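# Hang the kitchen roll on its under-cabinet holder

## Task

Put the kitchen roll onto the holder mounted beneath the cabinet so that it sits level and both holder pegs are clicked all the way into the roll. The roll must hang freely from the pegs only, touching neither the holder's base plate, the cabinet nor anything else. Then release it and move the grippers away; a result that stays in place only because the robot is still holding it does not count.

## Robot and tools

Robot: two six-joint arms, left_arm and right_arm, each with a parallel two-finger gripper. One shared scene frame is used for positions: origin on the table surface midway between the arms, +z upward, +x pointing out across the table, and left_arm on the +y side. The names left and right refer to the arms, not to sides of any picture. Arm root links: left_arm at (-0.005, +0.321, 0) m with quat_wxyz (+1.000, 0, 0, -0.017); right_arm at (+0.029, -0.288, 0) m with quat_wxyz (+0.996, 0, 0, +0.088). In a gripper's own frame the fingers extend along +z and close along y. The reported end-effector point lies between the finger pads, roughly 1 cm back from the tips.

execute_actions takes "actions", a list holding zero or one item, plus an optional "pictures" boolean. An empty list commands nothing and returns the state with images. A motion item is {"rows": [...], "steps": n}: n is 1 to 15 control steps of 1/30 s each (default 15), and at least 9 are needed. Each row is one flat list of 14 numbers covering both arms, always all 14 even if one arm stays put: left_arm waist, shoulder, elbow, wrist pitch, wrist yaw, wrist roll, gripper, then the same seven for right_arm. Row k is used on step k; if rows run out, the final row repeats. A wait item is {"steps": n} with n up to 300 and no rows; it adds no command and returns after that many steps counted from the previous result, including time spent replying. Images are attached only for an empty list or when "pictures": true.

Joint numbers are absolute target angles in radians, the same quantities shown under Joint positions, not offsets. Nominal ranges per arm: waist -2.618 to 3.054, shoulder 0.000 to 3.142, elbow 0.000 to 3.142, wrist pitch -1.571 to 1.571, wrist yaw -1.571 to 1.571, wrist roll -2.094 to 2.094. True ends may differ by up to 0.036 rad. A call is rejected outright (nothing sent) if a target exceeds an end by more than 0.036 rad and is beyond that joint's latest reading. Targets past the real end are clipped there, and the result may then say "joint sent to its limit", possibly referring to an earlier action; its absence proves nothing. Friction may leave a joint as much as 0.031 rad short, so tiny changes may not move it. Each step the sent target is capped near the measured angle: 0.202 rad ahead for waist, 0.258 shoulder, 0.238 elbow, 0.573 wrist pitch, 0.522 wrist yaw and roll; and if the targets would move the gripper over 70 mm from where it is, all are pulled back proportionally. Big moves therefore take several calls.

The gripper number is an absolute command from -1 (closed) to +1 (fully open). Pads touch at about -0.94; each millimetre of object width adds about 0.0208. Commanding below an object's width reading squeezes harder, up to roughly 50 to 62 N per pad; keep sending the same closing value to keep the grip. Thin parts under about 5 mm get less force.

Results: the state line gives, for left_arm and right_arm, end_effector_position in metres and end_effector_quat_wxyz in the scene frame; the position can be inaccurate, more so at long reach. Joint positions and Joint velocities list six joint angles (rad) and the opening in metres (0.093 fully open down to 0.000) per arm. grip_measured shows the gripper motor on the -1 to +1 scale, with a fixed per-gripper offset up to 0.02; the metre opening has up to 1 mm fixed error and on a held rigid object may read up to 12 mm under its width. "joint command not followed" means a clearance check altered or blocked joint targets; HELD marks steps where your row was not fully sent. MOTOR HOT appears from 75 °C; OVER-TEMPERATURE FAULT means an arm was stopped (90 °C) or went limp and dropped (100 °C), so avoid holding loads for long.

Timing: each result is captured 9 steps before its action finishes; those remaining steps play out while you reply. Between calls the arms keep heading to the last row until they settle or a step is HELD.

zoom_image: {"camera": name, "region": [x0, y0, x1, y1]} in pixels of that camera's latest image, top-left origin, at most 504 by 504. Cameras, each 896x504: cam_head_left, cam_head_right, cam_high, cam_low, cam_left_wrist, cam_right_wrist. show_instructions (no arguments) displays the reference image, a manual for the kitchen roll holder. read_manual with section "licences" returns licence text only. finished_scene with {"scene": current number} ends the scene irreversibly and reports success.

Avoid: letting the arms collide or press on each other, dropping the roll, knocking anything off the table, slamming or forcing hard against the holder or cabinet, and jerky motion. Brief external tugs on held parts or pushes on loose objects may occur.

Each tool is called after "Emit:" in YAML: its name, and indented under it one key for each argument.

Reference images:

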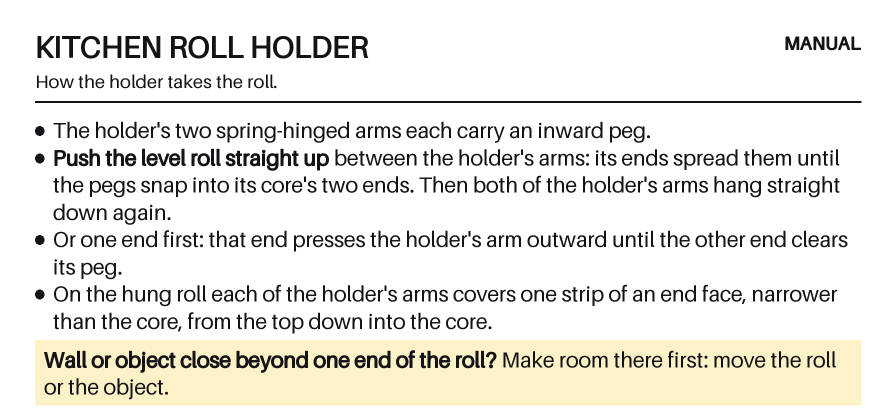

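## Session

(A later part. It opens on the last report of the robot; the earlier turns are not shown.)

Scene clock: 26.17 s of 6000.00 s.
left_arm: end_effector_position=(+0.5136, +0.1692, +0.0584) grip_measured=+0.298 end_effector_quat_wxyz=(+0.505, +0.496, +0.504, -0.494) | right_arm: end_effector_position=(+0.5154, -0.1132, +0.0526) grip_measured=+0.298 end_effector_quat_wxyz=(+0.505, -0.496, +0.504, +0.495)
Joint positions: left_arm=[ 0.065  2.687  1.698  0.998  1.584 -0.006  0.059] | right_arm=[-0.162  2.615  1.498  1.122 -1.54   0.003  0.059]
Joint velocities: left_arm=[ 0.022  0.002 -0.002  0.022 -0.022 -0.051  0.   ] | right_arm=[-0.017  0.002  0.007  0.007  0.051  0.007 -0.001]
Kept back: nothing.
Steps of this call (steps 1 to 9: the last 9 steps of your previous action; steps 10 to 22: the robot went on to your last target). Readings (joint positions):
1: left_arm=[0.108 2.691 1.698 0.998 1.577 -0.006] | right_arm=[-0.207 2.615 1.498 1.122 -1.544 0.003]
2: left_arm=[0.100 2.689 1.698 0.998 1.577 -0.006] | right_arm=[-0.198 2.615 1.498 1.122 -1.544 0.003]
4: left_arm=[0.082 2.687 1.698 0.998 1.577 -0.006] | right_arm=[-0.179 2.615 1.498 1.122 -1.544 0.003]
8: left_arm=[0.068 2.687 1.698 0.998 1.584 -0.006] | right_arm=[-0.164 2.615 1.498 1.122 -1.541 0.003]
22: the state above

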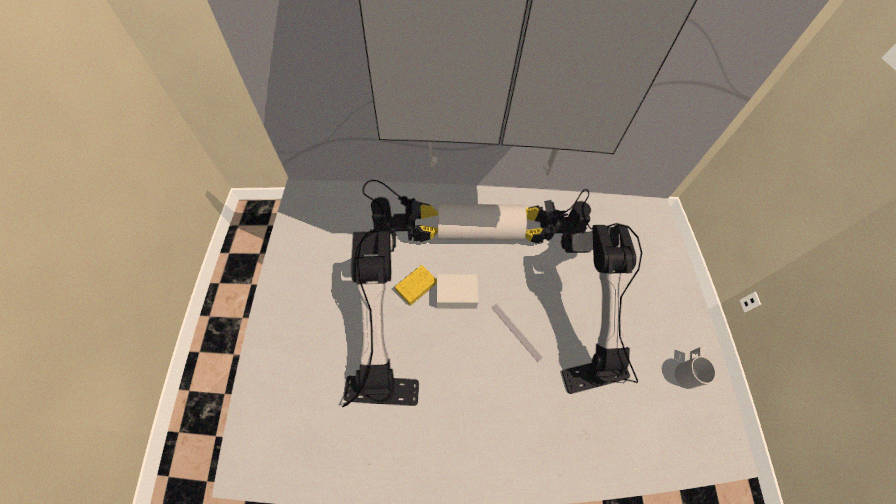

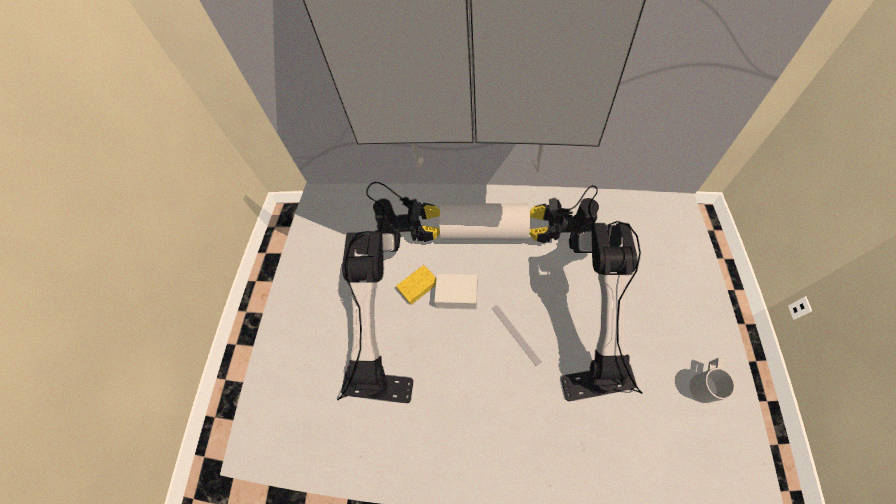

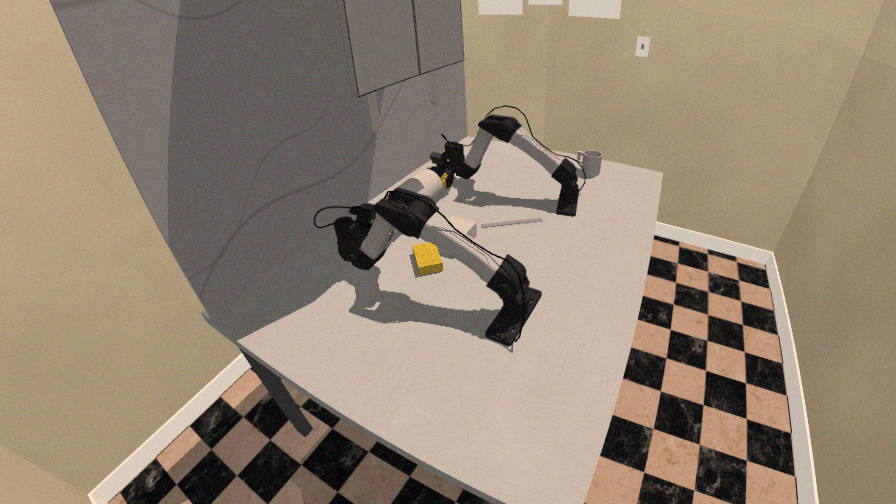

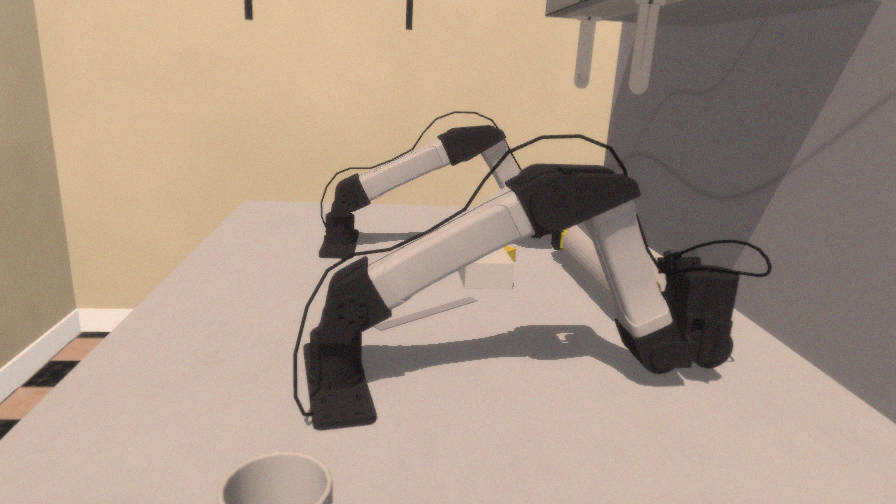

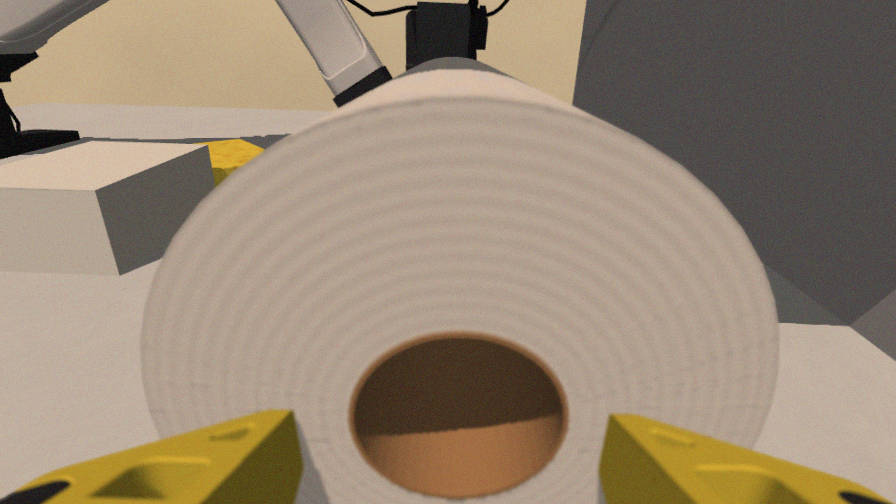

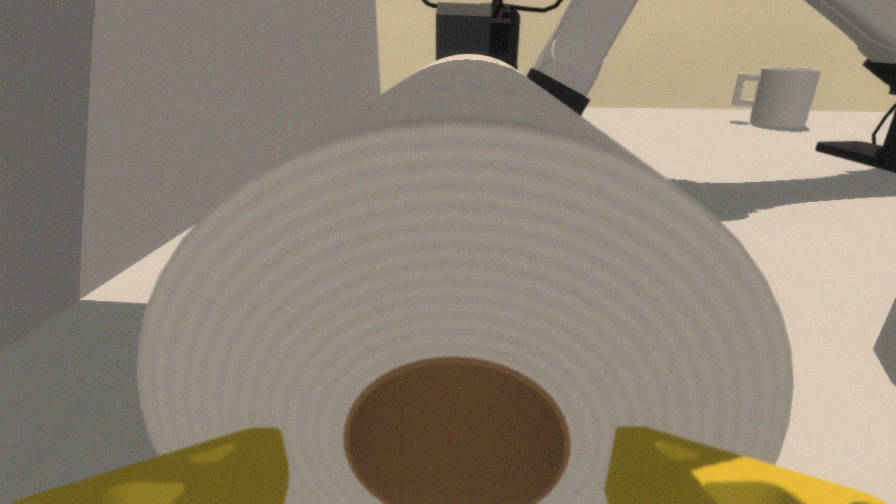

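Emit:
execute_actions:
  actions:
    - {"rows":[[-0.01,2.66,1.678,0.98,1.575,0,0.3,-0.085,2.59,1.478,1.105,-1.545,0,0.3],[-0.01,2.645,1.674,0.97,1.575,0,0.3,-0.085,2.573,1.475,1.093,-1.545,0,0.3],[-0.01,2.62,1.668,0.951,1.575,0,0.3,-0.085,2.547,1.469,1.072,-1.545,0,0.3],[-0.01,2.6,1.663,0.935,1.575,0,0.3,-0.085,2.525,1.465,1.054,-1.545,0,0.3],[-0.01,2.578,1.658,0.918,1.575,0,0.3,-0.085,2.501,1.46,1.035,-1.545,0,0.3],[-0.01,2.556,1.652,0.901,1.575,0,0.3,-0.085,2.478,1.455,1.016,-1.545,0,0.3],[-0.01,2.534,1.647,0.884,1.575,0,0.3,-0.085,2.454,1.45,0.997,-1.545,0,0.3],[-0.01,2.512,1.642,0.867,1.575,0,0.3,-0.085,2.431,1.446,0.978,-1.545,0,0.3],[-0.01,2.49,1.636,0.85,1.575,0,0.3,-0.085,2.407,1.441,0.959,-1.545,0,0.3],[-0.01,2.468,1.631,0.833,1.575,0,0.3,-0.085,2.383,1.436,0.94,-1.545,0,0.3],[-0.01,2.446,1.626,0.816,1.575,0,0.3,-0.085,2.36,1.431,0.921,-1.545,0,0.3],[-0.01,2.424,1.62,0.799,1.575,0,0.3,-0.085,2.336,1.426,0.902,-1.545,0,0.3],[-0.01,2.402,1.615,0.782,1.575,0,0.3,-0.085,2.313,1.422,0.883,-1.545,0,0.3],[-0.01,2.38,1.61,0.765,1.575,0,0.3,-0.085,2.289,1.417,0.864,-1.545,0,0.3],[-0.01,2.358,1.604,0.748,1.575,0,0.3,-0.085,2.265,1.412,0.845,-1.545,0,0.3]]}

Emit:
execute_actions:
  actions:
    - {"rows":[[-0.01,2.336,1.599,0.731,1.575,0,0.3,-0.085,2.242,1.407,0.826,-1.545,0,0.3],[-0.01,2.314,1.594,0.714,1.575,0,0.3,-0.085,2.218,1.402,0.807,-1.545,0,0.3],[-0.01,2.292,1.588,0.697,1.575,0,0.3,-0.085,2.195,1.398,0.788,-1.545,0,0.3],[-0.01,2.27,1.583,0.68,1.575,0,0.3,-0.085,2.171,1.393,0.769,-1.545,0,0.3],[-0.01,2.248,1.578,0.663,1.575,0,0.3,-0.085,2.147,1.388,0.75,-1.545,0,0.3],[-0.01,2.226,1.572,0.646,1.575,0,0.3,-0.085,2.124,1.383,0.731,-1.545,0,0.3],[-0.01,2.204,1.567,0.629,1.575,0,0.3,-0.085,2.1,1.378,0.712,-1.545,0,0.3],[-0.01,2.182,1.562,0.612,1.575,0,0.3,-0.085,2.077,1.374,0.693,-1.545,0,0.3],[-0.01,2.16,1.556,0.595,1.575,0,0.3,-0.085,2.053,1.369,0.674,-1.545,0,0.3],[-0.01,2.138,1.551,0.578,1.575,0,0.3,-0.085,2.029,1.364,0.655,-1.545,0,0.3],[-0.01,2.116,1.546,0.561,1.575,0,0.3,-0.085,2.006,1.359,0.636,-1.545,0,0.3],[-0.01,2.094,1.54,0.544,1.575,0,0.3,-0.085,1.982,1.354,0.617,-1.545,0,0.3],[-0.01,2.072,1.535,0.527,1.575,0,0.3,-0.085,1.959,1.35,0.598,-1.545,0,0.3],[-0.01,2.05,1.53,0.51,1.575,0,0.3,-0.085,1.935,1.345,0.58,-1.545,0,0.3]]}

Emit:
execute_actions:
  actions:
    - {"steps":25}
  pictures: true

Scene clock: 28.17 s of 6000.00 s.
left_arm: end_effector_position=(+0.5101, +0.1683, +0.0697) grip_measured=+0.298 end_effector_quat_wxyz=(+0.495, +0.486, +0.513, -0.505) | right_arm: end_effector_position=(+0.5140, -0.1132, +0.0699) grip_measured=+0.298 end_effector_quat_wxyz=(+0.498, -0.490, +0.510, +0.502)
Joint positions: left_arm=[ 0.063  2.639  1.665  0.942  1.584 -0.005  0.059] | right_arm=[-0.162  2.555  1.475  1.06  -1.54   0.003  0.059]
Joint velocities: left_arm=[ 0.002 -0.505 -0.227 -0.374  0.022  0.037 -0.001] | right_arm=[-0.002 -0.623 -0.173 -0.374  0.037  0.022 -0.   ]
Steps of this call (steps 1 to 15: the robot went on to your last target; steps 16 to 54: nothing new was sent; steps 55 to 60: the first 6 steps of this action). Readings (joint positions):
55: left_arm=[0.064 2.687 1.698 0.997 1.584 -0.006] | right_arm=[-0.162 2.615 1.498 1.120 -1.540 0.003]
56: left_arm=[0.064 2.685 1.696 0.992 1.584 -0.006] | right_arm=[-0.162 2.611 1.498 1.115 -1.540 0.003]
58: left_arm=[0.063 2.668 1.681 0.970 1.584 -0.005] | right_arm=[-0.162 2.592 1.489 1.091 -1.539 0.003]
60: the state above

Scene clock: 28.67 s of 6000.00 s.
left_arm: end_effector_position=(+0.4915, +0.1678, +0.2047) grip_measured=+0.298 end_effector_quat_wxyz=(+0.511, +0.503, +0.497, -0.489) | right_arm: end_effector_position=(+0.4950, -0.1135, +0.2065) grip_measured=+0.298 end_effector_quat_wxyz=(+0.514, -0.506, +0.494, +0.486)
Joint positions: left_arm=[ 0.063  2.286  1.595  0.72   1.584 -0.     0.059] | right_arm=[-0.162  2.181  1.415  0.809 -1.541  0.003  0.059]
Joint velocities: left_arm=[-0.012 -0.589 -0.198 -0.505  0.022 -0.037 -0.001] | right_arm=[ 0.002 -0.623 -0.183 -0.535  0.007 -0.051  0.   ]
Steps of this call (steps 1 to 9: the last 9 steps of your previous action; steps 10 to 15: the first 6 steps of this action). Readings (joint positions):
10: left_arm=[0.063 2.394 1.624 0.801 1.584 -0.001] | right_arm=[-0.162 2.294 1.442 0.901 -1.541 0.003]
11: left_arm=[0.063 2.372 1.618 0.786 1.584 -0.001] | right_arm=[-0.162 2.271 1.437 0.883 -1.541 0.003]
13: left_arm=[0.063 2.328 1.607 0.754 1.584 -0.000] | right_arm=[-0.162 2.225 1.426 0.847 -1.541 0.003]
15: the state above

Scene clock: 29.50 s of 6000.00 s.
left_arm: end_effector_position=(+0.4572, +0.1667, +0.2778) grip_measured=+0.298 end_effector_quat_wxyz=(+0.503, +0.494, +0.505, -0.497) | right_arm: end_effector_position=(+0.4594, -0.1140, +0.2788) grip_measured=+0.298 end_effector_quat_wxyz=(+0.506, -0.497, +0.503, +0.494)
Joint positions: left_arm=[0.063 2.056 1.54  0.511 1.584 0.    0.059] | right_arm=[-0.162  1.937  1.366  0.581 -1.538  0.003  0.059]
Joint velocities: left_arm=[ 0.007  0.002 -0.027 -0.007  0.007 -0.051 -0.   ] | right_arm=[-0.022 -0.012  0.002 -0.022  0.037  0.022  0.001]
Kept back: nothing.
Steps of this call (steps 1 to 9: the last 9 steps of your previous action; steps 10 to 25: the robot went on to your last target). Readings (joint positions):
1: left_arm=[0.063 2.266 1.588 0.702 1.584 -0.000] | right_arm=[-0.162 2.159 1.409 0.790 -1.541 0.003]
2: left_arm=[0.063 2.246 1.582 0.684 1.584 -0.000] | right_arm=[-0.162 2.137 1.403 0.770 -1.541 0.003]
4: left_arm=[0.063 2.204 1.570 0.649 1.584 -0.000] | right_arm=[-0.162 2.091 1.393 0.731 -1.540 0.003]
8: left_arm=[0.063 2.116 1.548 0.580 1.584 -0.000] | right_arm=[-0.162 1.996 1.374 0.655 -1.538 0.003]
25: the state above

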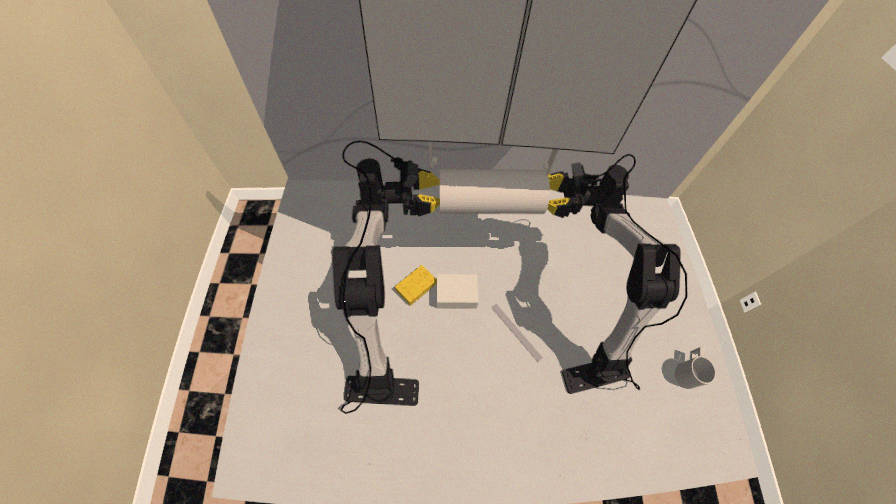

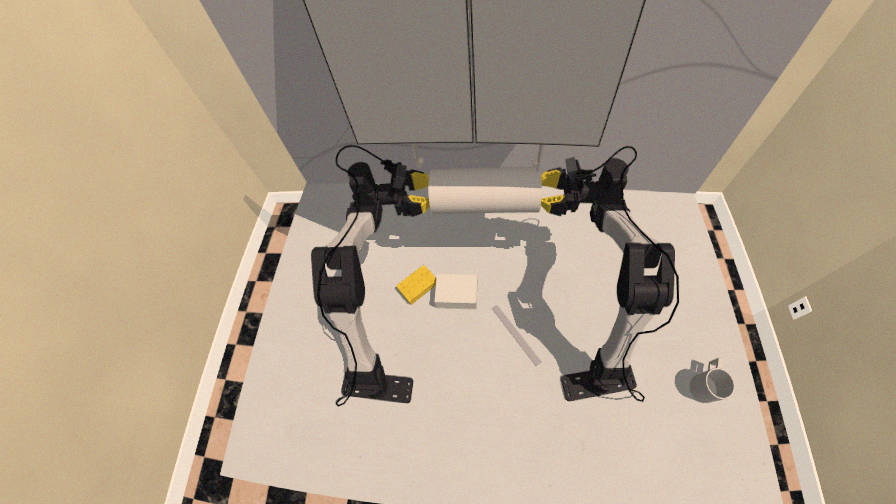

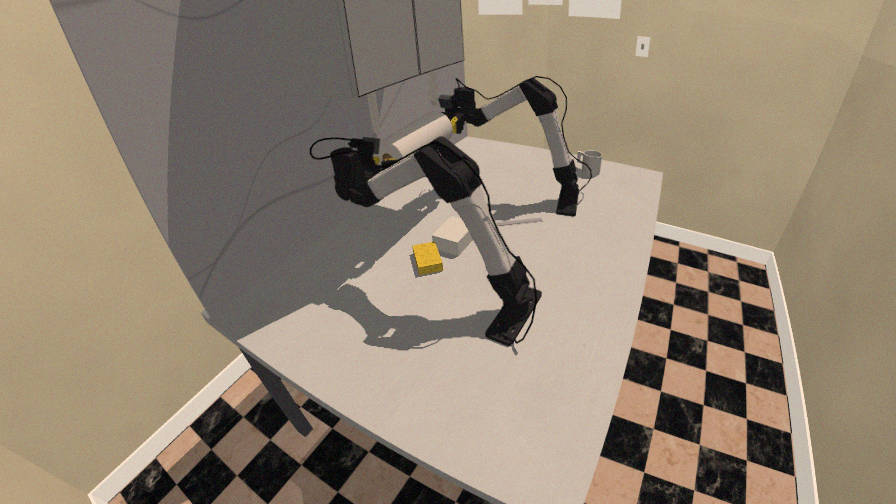

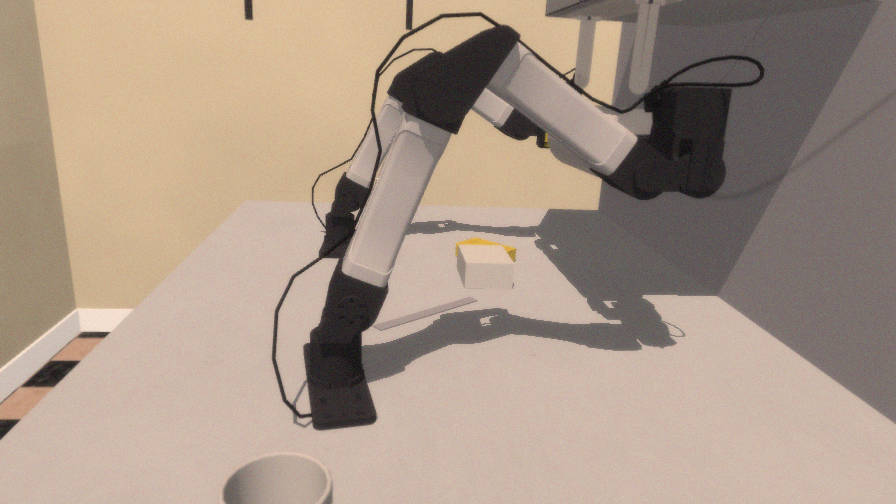

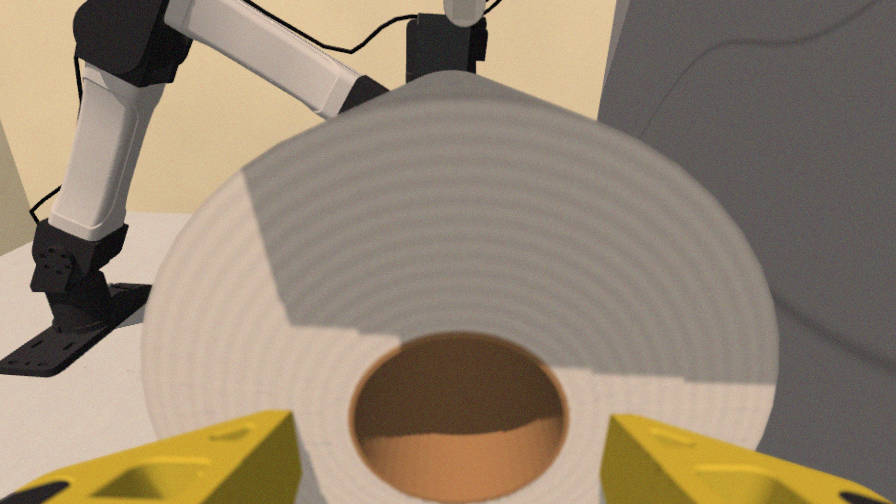

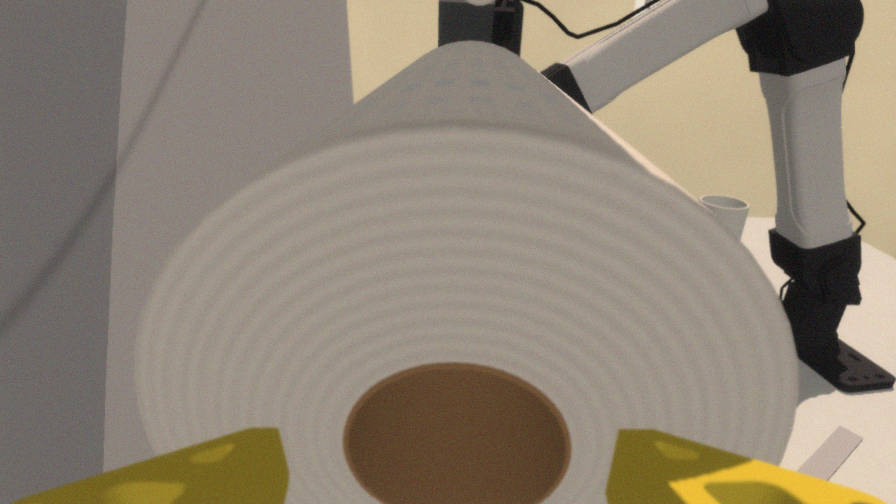

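Emit:
zoom_image:
  camera: "cam_head_right"
  region: [380,130,600,230]

Emit:
zoom_image:
  camera: "cam_head_left"
  region: [380,130,600,230]

Region (380, 130, 600, 230) of cam_head_right's 896x504 image, scaled by 2.291, with more detail than that image has; it fills the top 229 rows of this view, and the rest is white.

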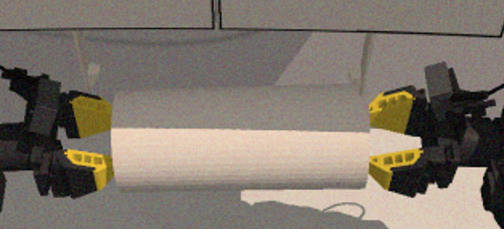

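Region (380, 130, 600, 230) of cam_head_left's 896x504 image, scaled by 2.291, with more detail than that image has; it fills the top 229 rows of this view, and the rest is white.

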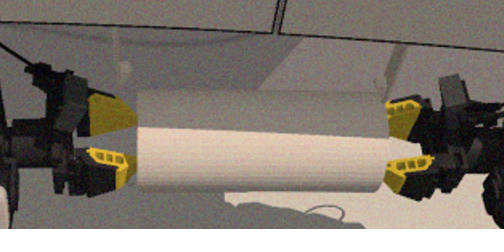

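Emit:
execute_actions:
  actions:
    - {"rows":[[-0.005,2.05,1.565,0.5,1.58,0,0.3,-0.08,1.915,1.345,0.575,-1.53,0,0.3],[0,2.05,1.575,0.49,1.58,0,0.3,-0.075,1.907,1.34,0.57,-1.52,0,0.3],[0.005,2.05,1.585,0.48,1.58,0,0.3,-0.07,1.9,1.337,0.56,-1.51,0,0.3],[0.01,2.05,1.595,0.47,1.58,0,0.3,-0.065,1.892,1.334,0.555,-1.5,0,0.3],[0.015,2.05,1.605,0.46,1.58,0,0.3,-0.06,1.884,1.33,0.55,-1.49,0,0.3],[0.02,2.05,1.615,0.45,1.58,0,0.3,-0.055,1.876,1.327,0.54,-1.48,0,0.3],[0.025,2.05,1.63,0.44,1.58,0,0.3,-0.05,1.868,1.323,0.535,-1.475,0,0.3]]}

Emit:
execute_actions:
  actions:
    - {"steps":20}
  pictures: true

Emit:
zoom_image:
  camera: "cam_head_left"
  region: [380,130,600,230]

Scene clock: 31.03 s of 6000.00 s.
left_arm: end_effector_position=(+0.4608, +0.1719, +0.2827) grip_measured=+0.298 end_effector_quat_wxyz=(+0.503, +0.489, +0.511, -0.497) | right_arm: end_effector_position=(+0.4583, -0.1104, +0.2798) grip_measured=+0.297 end_effector_quat_wxyz=(+0.506, -0.487, +0.513, +0.493)
Joint positions: left_arm=[0.074 2.058 1.565 0.475 1.584 0.    0.059] | right_arm=[-0.153  1.918  1.351  0.557 -1.509  0.003  0.059]
Joint velocities: left_arm=[ 0.11   0.007  0.295 -0.212 -0.007  0.022 -0.   ] | right_arm=[ 0.11  -0.212 -0.134 -0.271  0.227 -0.066 -0.   ]
Steps of this call (steps 1 to 30: the robot went on to your last target; steps 31 to 40: nothing new was sent; steps 41 to 46: the first 6 steps of this action). Readings (joint positions):
41: left_arm=[0.064 2.056 1.540 0.508 1.584 0.000] | right_arm=[-0.162 1.937 1.366 0.578 -1.536 0.003]
42: left_arm=[0.065 2.056 1.540 0.505 1.584 0.000] | right_arm=[-0.162 1.937 1.366 0.577 -1.533 0.003]
44: left_arm=[0.068 2.057 1.548 0.491 1.584 0.000] | right_arm=[-0.159 1.931 1.361 0.568 -1.523 0.003]
46: the state above

Scene clock: 31.70 s of 6000.00 s.
left_arm: end_effector_position=(+0.4662, +0.1819, +0.2932) grip_measured=+0.298 end_effector_quat_wxyz=(+0.510, +0.485, +0.515, -0.490) | right_arm: end_effector_position=(+0.4560, -0.1019, +0.2876) grip_measured=+0.297 end_effector_quat_wxyz=(+0.511, -0.480, +0.520, +0.488)
Joint positions: left_arm=[0.095 2.058 1.606 0.44  1.584 0.    0.059] | right_arm=[-0.132  1.887  1.343  0.531 -1.464  0.003  0.059]
Joint velocities: left_arm=[ 0.007  0.012 -0.012  0.051  0.11   0.051 -0.001] | right_arm=[-0.017 -0.012 -0.002  0.081  0.007 -0.022  0.   ]
Kept back: nothing.
Steps of this call (steps 1 to 9: the last 9 steps of your previous action; steps 10 to 20: the robot went on to your last target). Readings (joint positions):
1: left_arm=[0.079 2.058 1.577 0.467 1.584 0.000] | right_arm=[-0.149 1.910 1.346 0.550 -1.500 0.003]
2: left_arm=[0.084 2.058 1.588 0.462 1.584 0.000] | right_arm=[-0.144 1.903 1.343 0.546 -1.492 0.003]
4: left_arm=[0.092 2.058 1.603 0.458 1.584 0.000] | right_arm=[-0.136 1.893 1.343 0.542 -1.478 0.003]
8: left_arm=[0.095 2.058 1.606 0.449 1.584 0.000] | right_arm=[-0.132 1.887 1.343 0.539 -1.466 0.003]
20: the state above

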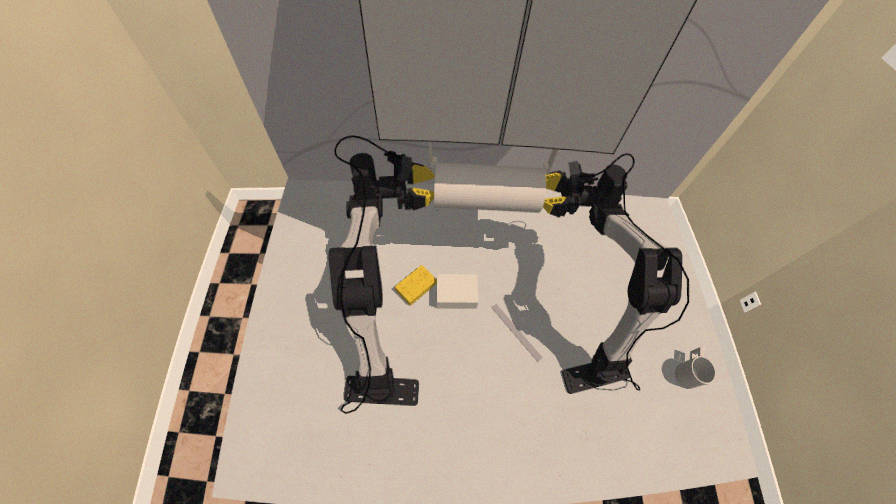

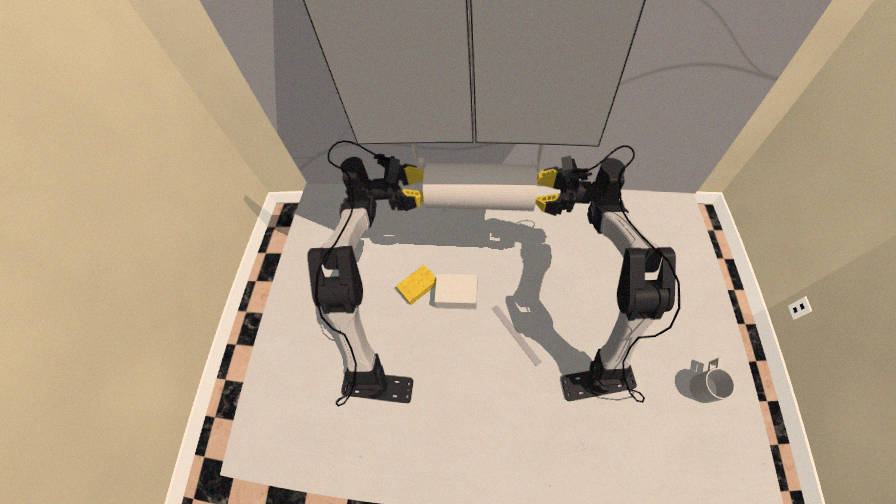

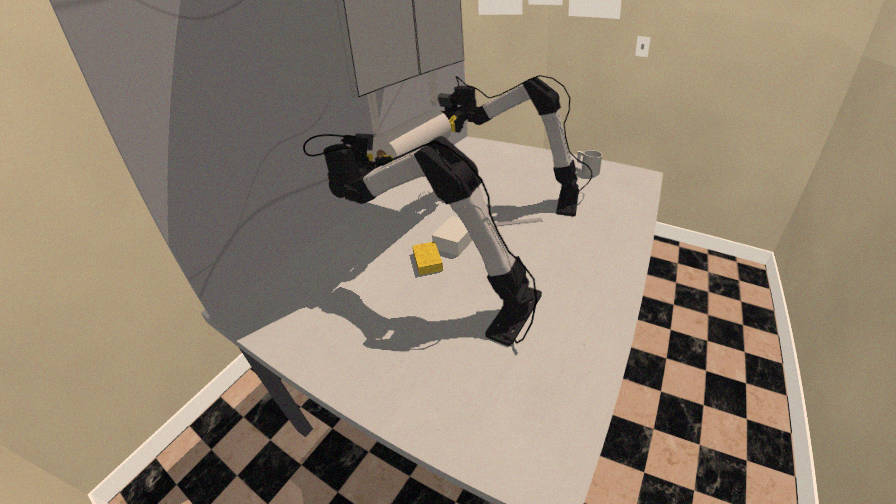

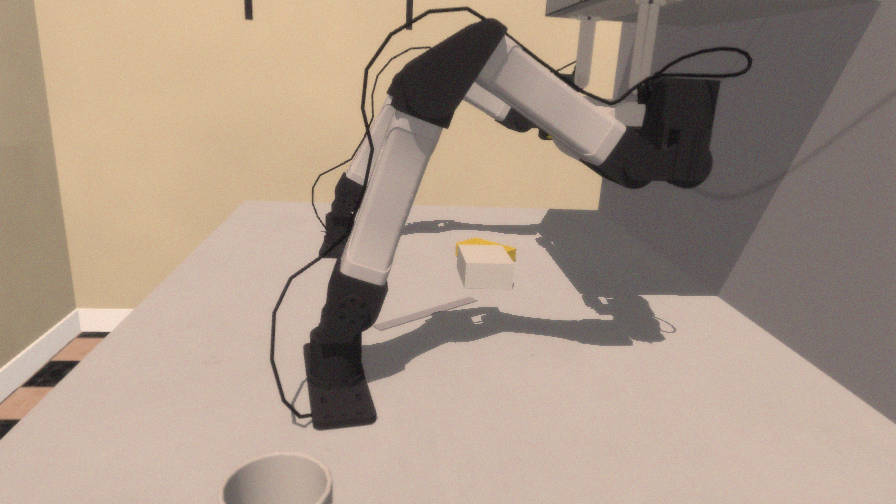

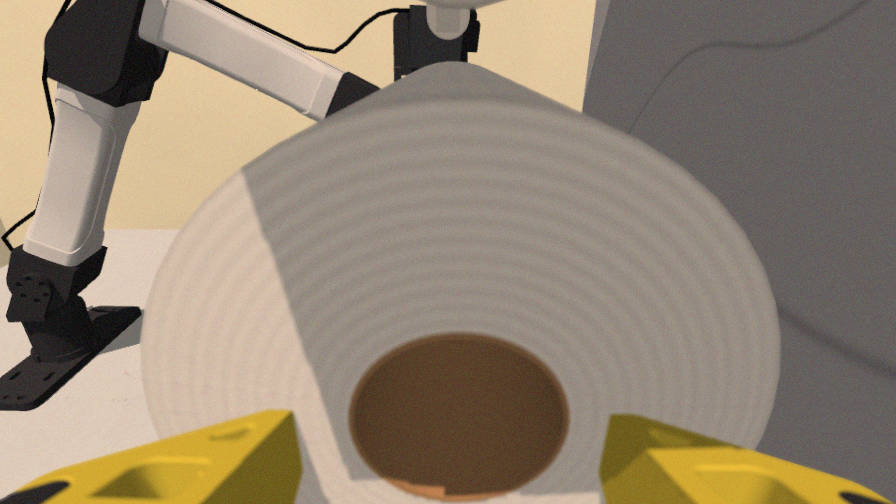

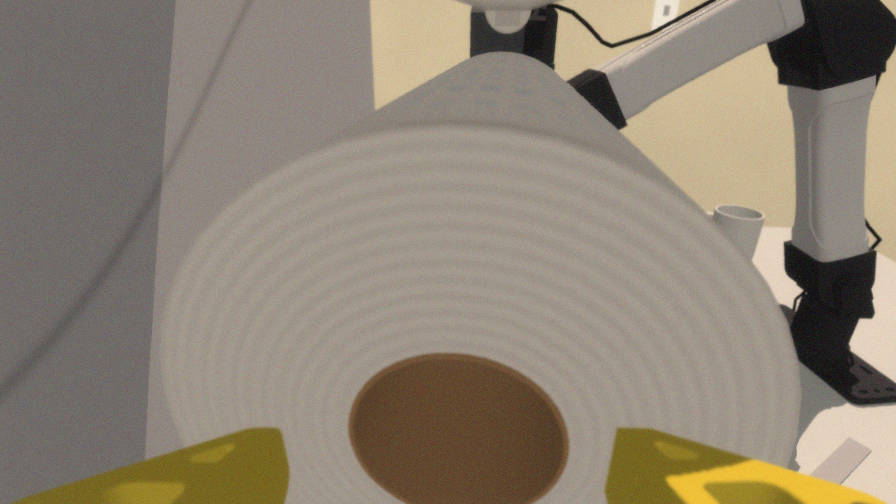

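Region (380, 130, 600, 230) of cam_head_left's 896x504 image, scaled by 2.291, with more detail than that image has; it fills the top 229 rows of this view, and the rest is white.

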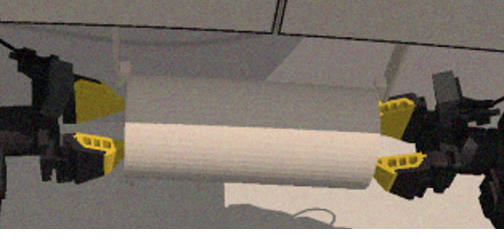

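Emit:
execute_actions:
  actions:
    - {"rows":[[0.015,2.035,1.63,0.43,1.58,0,0.3,-0.045,1.865,1.37,0.52,-1.475,0,0.3],[0.015,2.03,1.635,0.42,1.58,0,0.3,-0.045,1.862,1.378,0.51,-1.475,0,0.3],[0.015,2.025,1.64,0.41,1.58,0,0.3,-0.045,1.859,1.387,0.5,-1.475,0,0.3],[0.015,2.02,1.647,0.4,1.58,0,0.3,-0.045,1.856,1.395,0.49,-1.475,0,0.3],[0.015,2.016,1.655,0.39,1.58,0,0.3,-0.045,1.853,1.404,0.48,-1.475,0,0.3],[0.015,2.012,1.663,0.38,1.58,0,0.3,-0.045,1.85,1.412,0.47,-1.475,0,0.3],[0.015,2.01,1.672,0.37,1.58,0,0.3,-0.045,1.847,1.421,0.46,-1.475,0,0.3],[0.015,2.008,1.68,0.36,1.58,0,0.3,-0.045,1.844,1.429,0.45,-1.475,0,0.3],[0.015,2.006,1.689,0.35,1.58,0,0.3,-0.045,1.841,1.438,0.44,-1.475,0,0.3],[0.015,2.004,1.697,0.34,1.58,0,0.3,-0.045,1.838,1.446,0.43,-1.475,0,0.3],[0.015,2.002,1.706,0.335,1.58,0,0.3,-0.045,1.836,1.455,0.42,-1.475,0,0.3],[0.015,2.0,1.714,0.33,1.58,0,0.3,-0.045,1.834,1.463,0.41,-1.475,0,0.3]]}

Emit:
execute_actions:
  actions:
    - {"steps":20}
  pictures: true

Emit:
zoom_image:
  camera: "cam_head_left"
  region: [380,130,600,230]

Scene clock: 33.17 s of 6000.00 s.
left_arm: end_effector_position=(+0.4665, +0.1819, +0.2953) grip_measured=+0.298 end_effector_quat_wxyz=(+0.505, +0.480, +0.519, -0.495) | right_arm: end_effector_position=(+0.4574, -0.1018, +0.2917) grip_measured=+0.297 end_effector_quat_wxyz=(+0.507, -0.476, +0.524, +0.492)
Joint positions: left_arm=[0.095 2.056 1.618 0.407 1.584 0.    0.059] | right_arm=[-0.132  1.886  1.365  0.492 -1.464  0.003  0.059]
Joint velocities: left_arm=[ 0.007 -0.037  0.164 -0.256 -0.051  0.007 -0.   ] | right_arm=[-0.012 -0.051  0.247 -0.256  0.022 -0.066 -0.001]
Steps of this call (steps 1 to 15: the robot went on to your last target; steps 16 to 38: nothing new was sent; steps 39 to 44: the first 6 steps of this action). Readings (joint positions):
39: left_arm=[0.095 2.058 1.606 0.438 1.584 0.000] | right_arm=[-0.132 1.887 1.343 0.529 -1.464 0.003]
40: left_arm=[0.095 2.058 1.606 0.436 1.584 0.000] | right_arm=[-0.132 1.887 1.343 0.525 -1.464 0.003]
42: left_arm=[0.095 2.057 1.608 0.424 1.584 0.000] | right_arm=[-0.132 1.887 1.349 0.510 -1.464 0.003]
44: the state above

Scene clock: 33.83 s of 6000.00 s.
left_arm: end_effector_position=(+0.4626, +0.1822, +0.3269) grip_measured=+0.298 end_effector_quat_wxyz=(+0.511, +0.486, +0.513, -0.488) | right_arm: end_effector_position=(+0.4559, -0.1004, +0.3128) grip_measured=+0.297 end_effector_quat_wxyz=(+0.503, -0.475, +0.526, +0.495)
Joint positions: left_arm=[0.097 2.022 1.688 0.33  1.584 0.    0.059] | right_arm=[-0.128  1.864  1.425  0.399 -1.465  0.003  0.059]
Joint velocities: left_arm=[-0.002 -0.007  0.007 -0.037 -0.022 -0.007 -0.   ] | right_arm=[ 0.007  0.002 -0.022  0.037  0.037  0.007  0.001]
Kept back: nothing.
Steps of this call (steps 1 to 9: the last 9 steps of your previous action; steps 10 to 20: the robot went on to your last target). Readings (joint positions):
1: left_arm=[0.095 2.054 1.625 0.397 1.584 0.000] | right_arm=[-0.132 1.884 1.373 0.483 -1.464 0.003]
2: left_arm=[0.095 2.051 1.633 0.388 1.584 0.000] | right_arm=[-0.132 1.881 1.382 0.475 -1.464 0.003]
4: left_arm=[0.095 2.044 1.652 0.371 1.584 0.000] | right_arm=[-0.131 1.872 1.401 0.457 -1.464 0.003]
8: left_arm=[0.097 2.029 1.683 0.349 1.584 0.000] | right_arm=[-0.129 1.864 1.425 0.418 -1.463 0.003]
20: the state above

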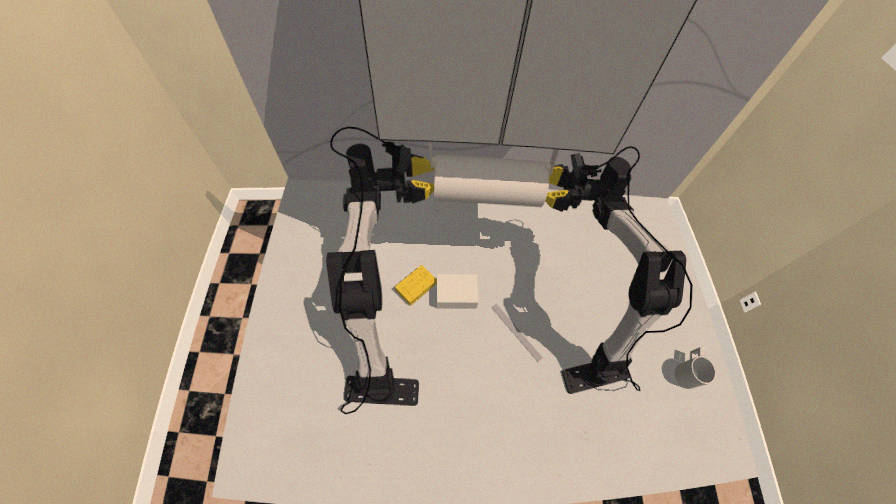

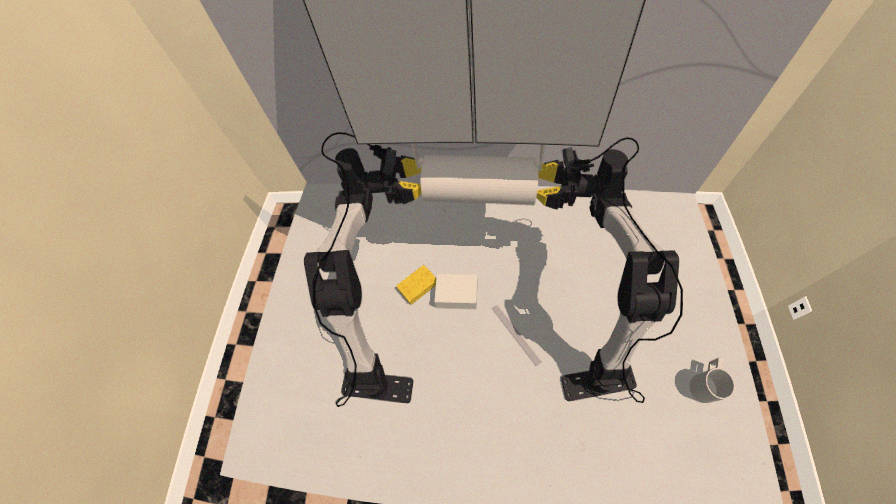

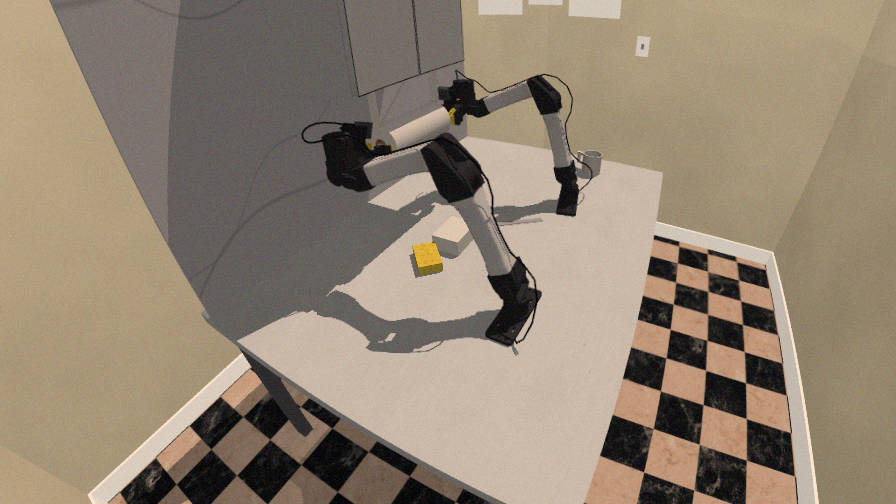

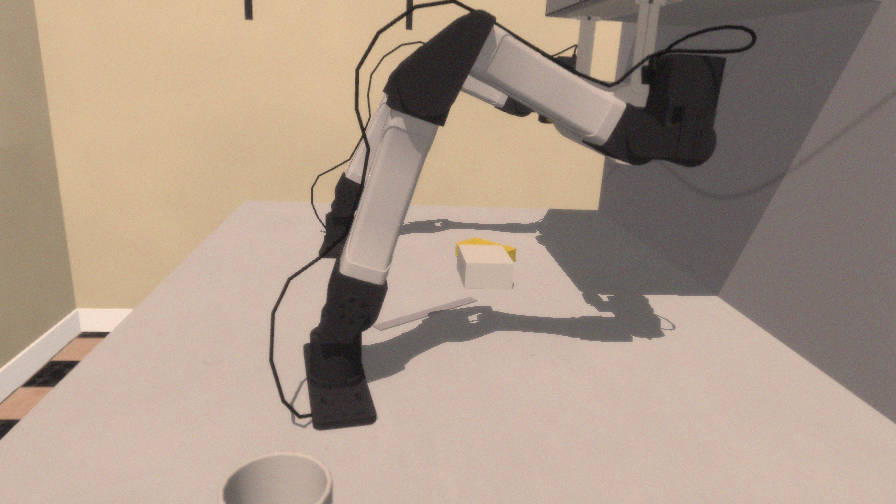

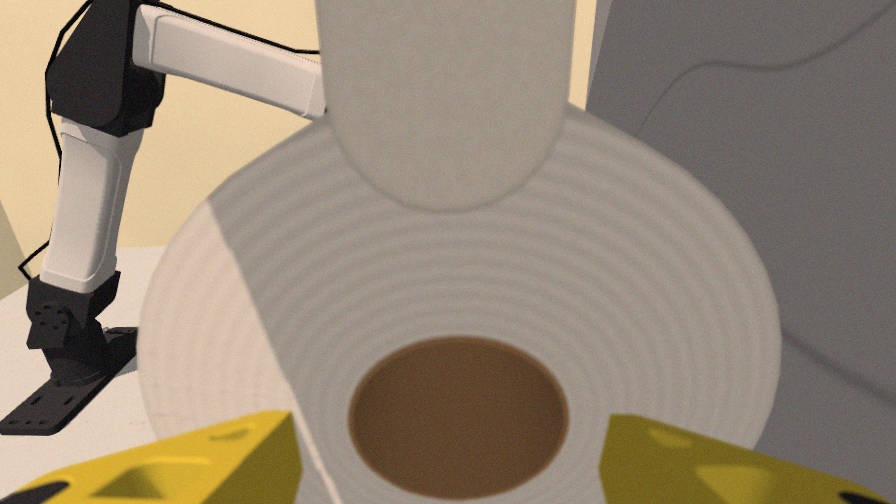

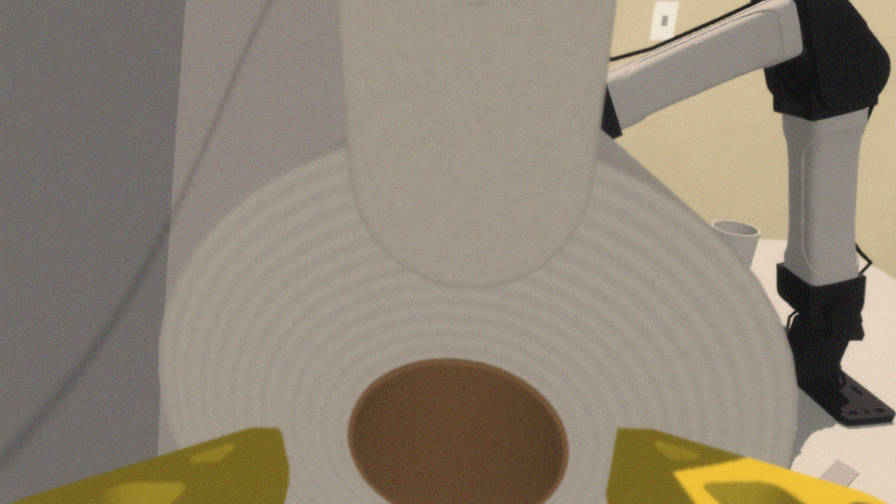

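Region (380, 130, 600, 230) of cam_head_left's 896x504 image, scaled by 2.291, with more detail than that image has; it fills the top 229 rows of this view, and the rest is white.

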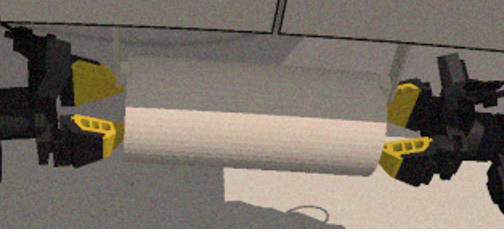

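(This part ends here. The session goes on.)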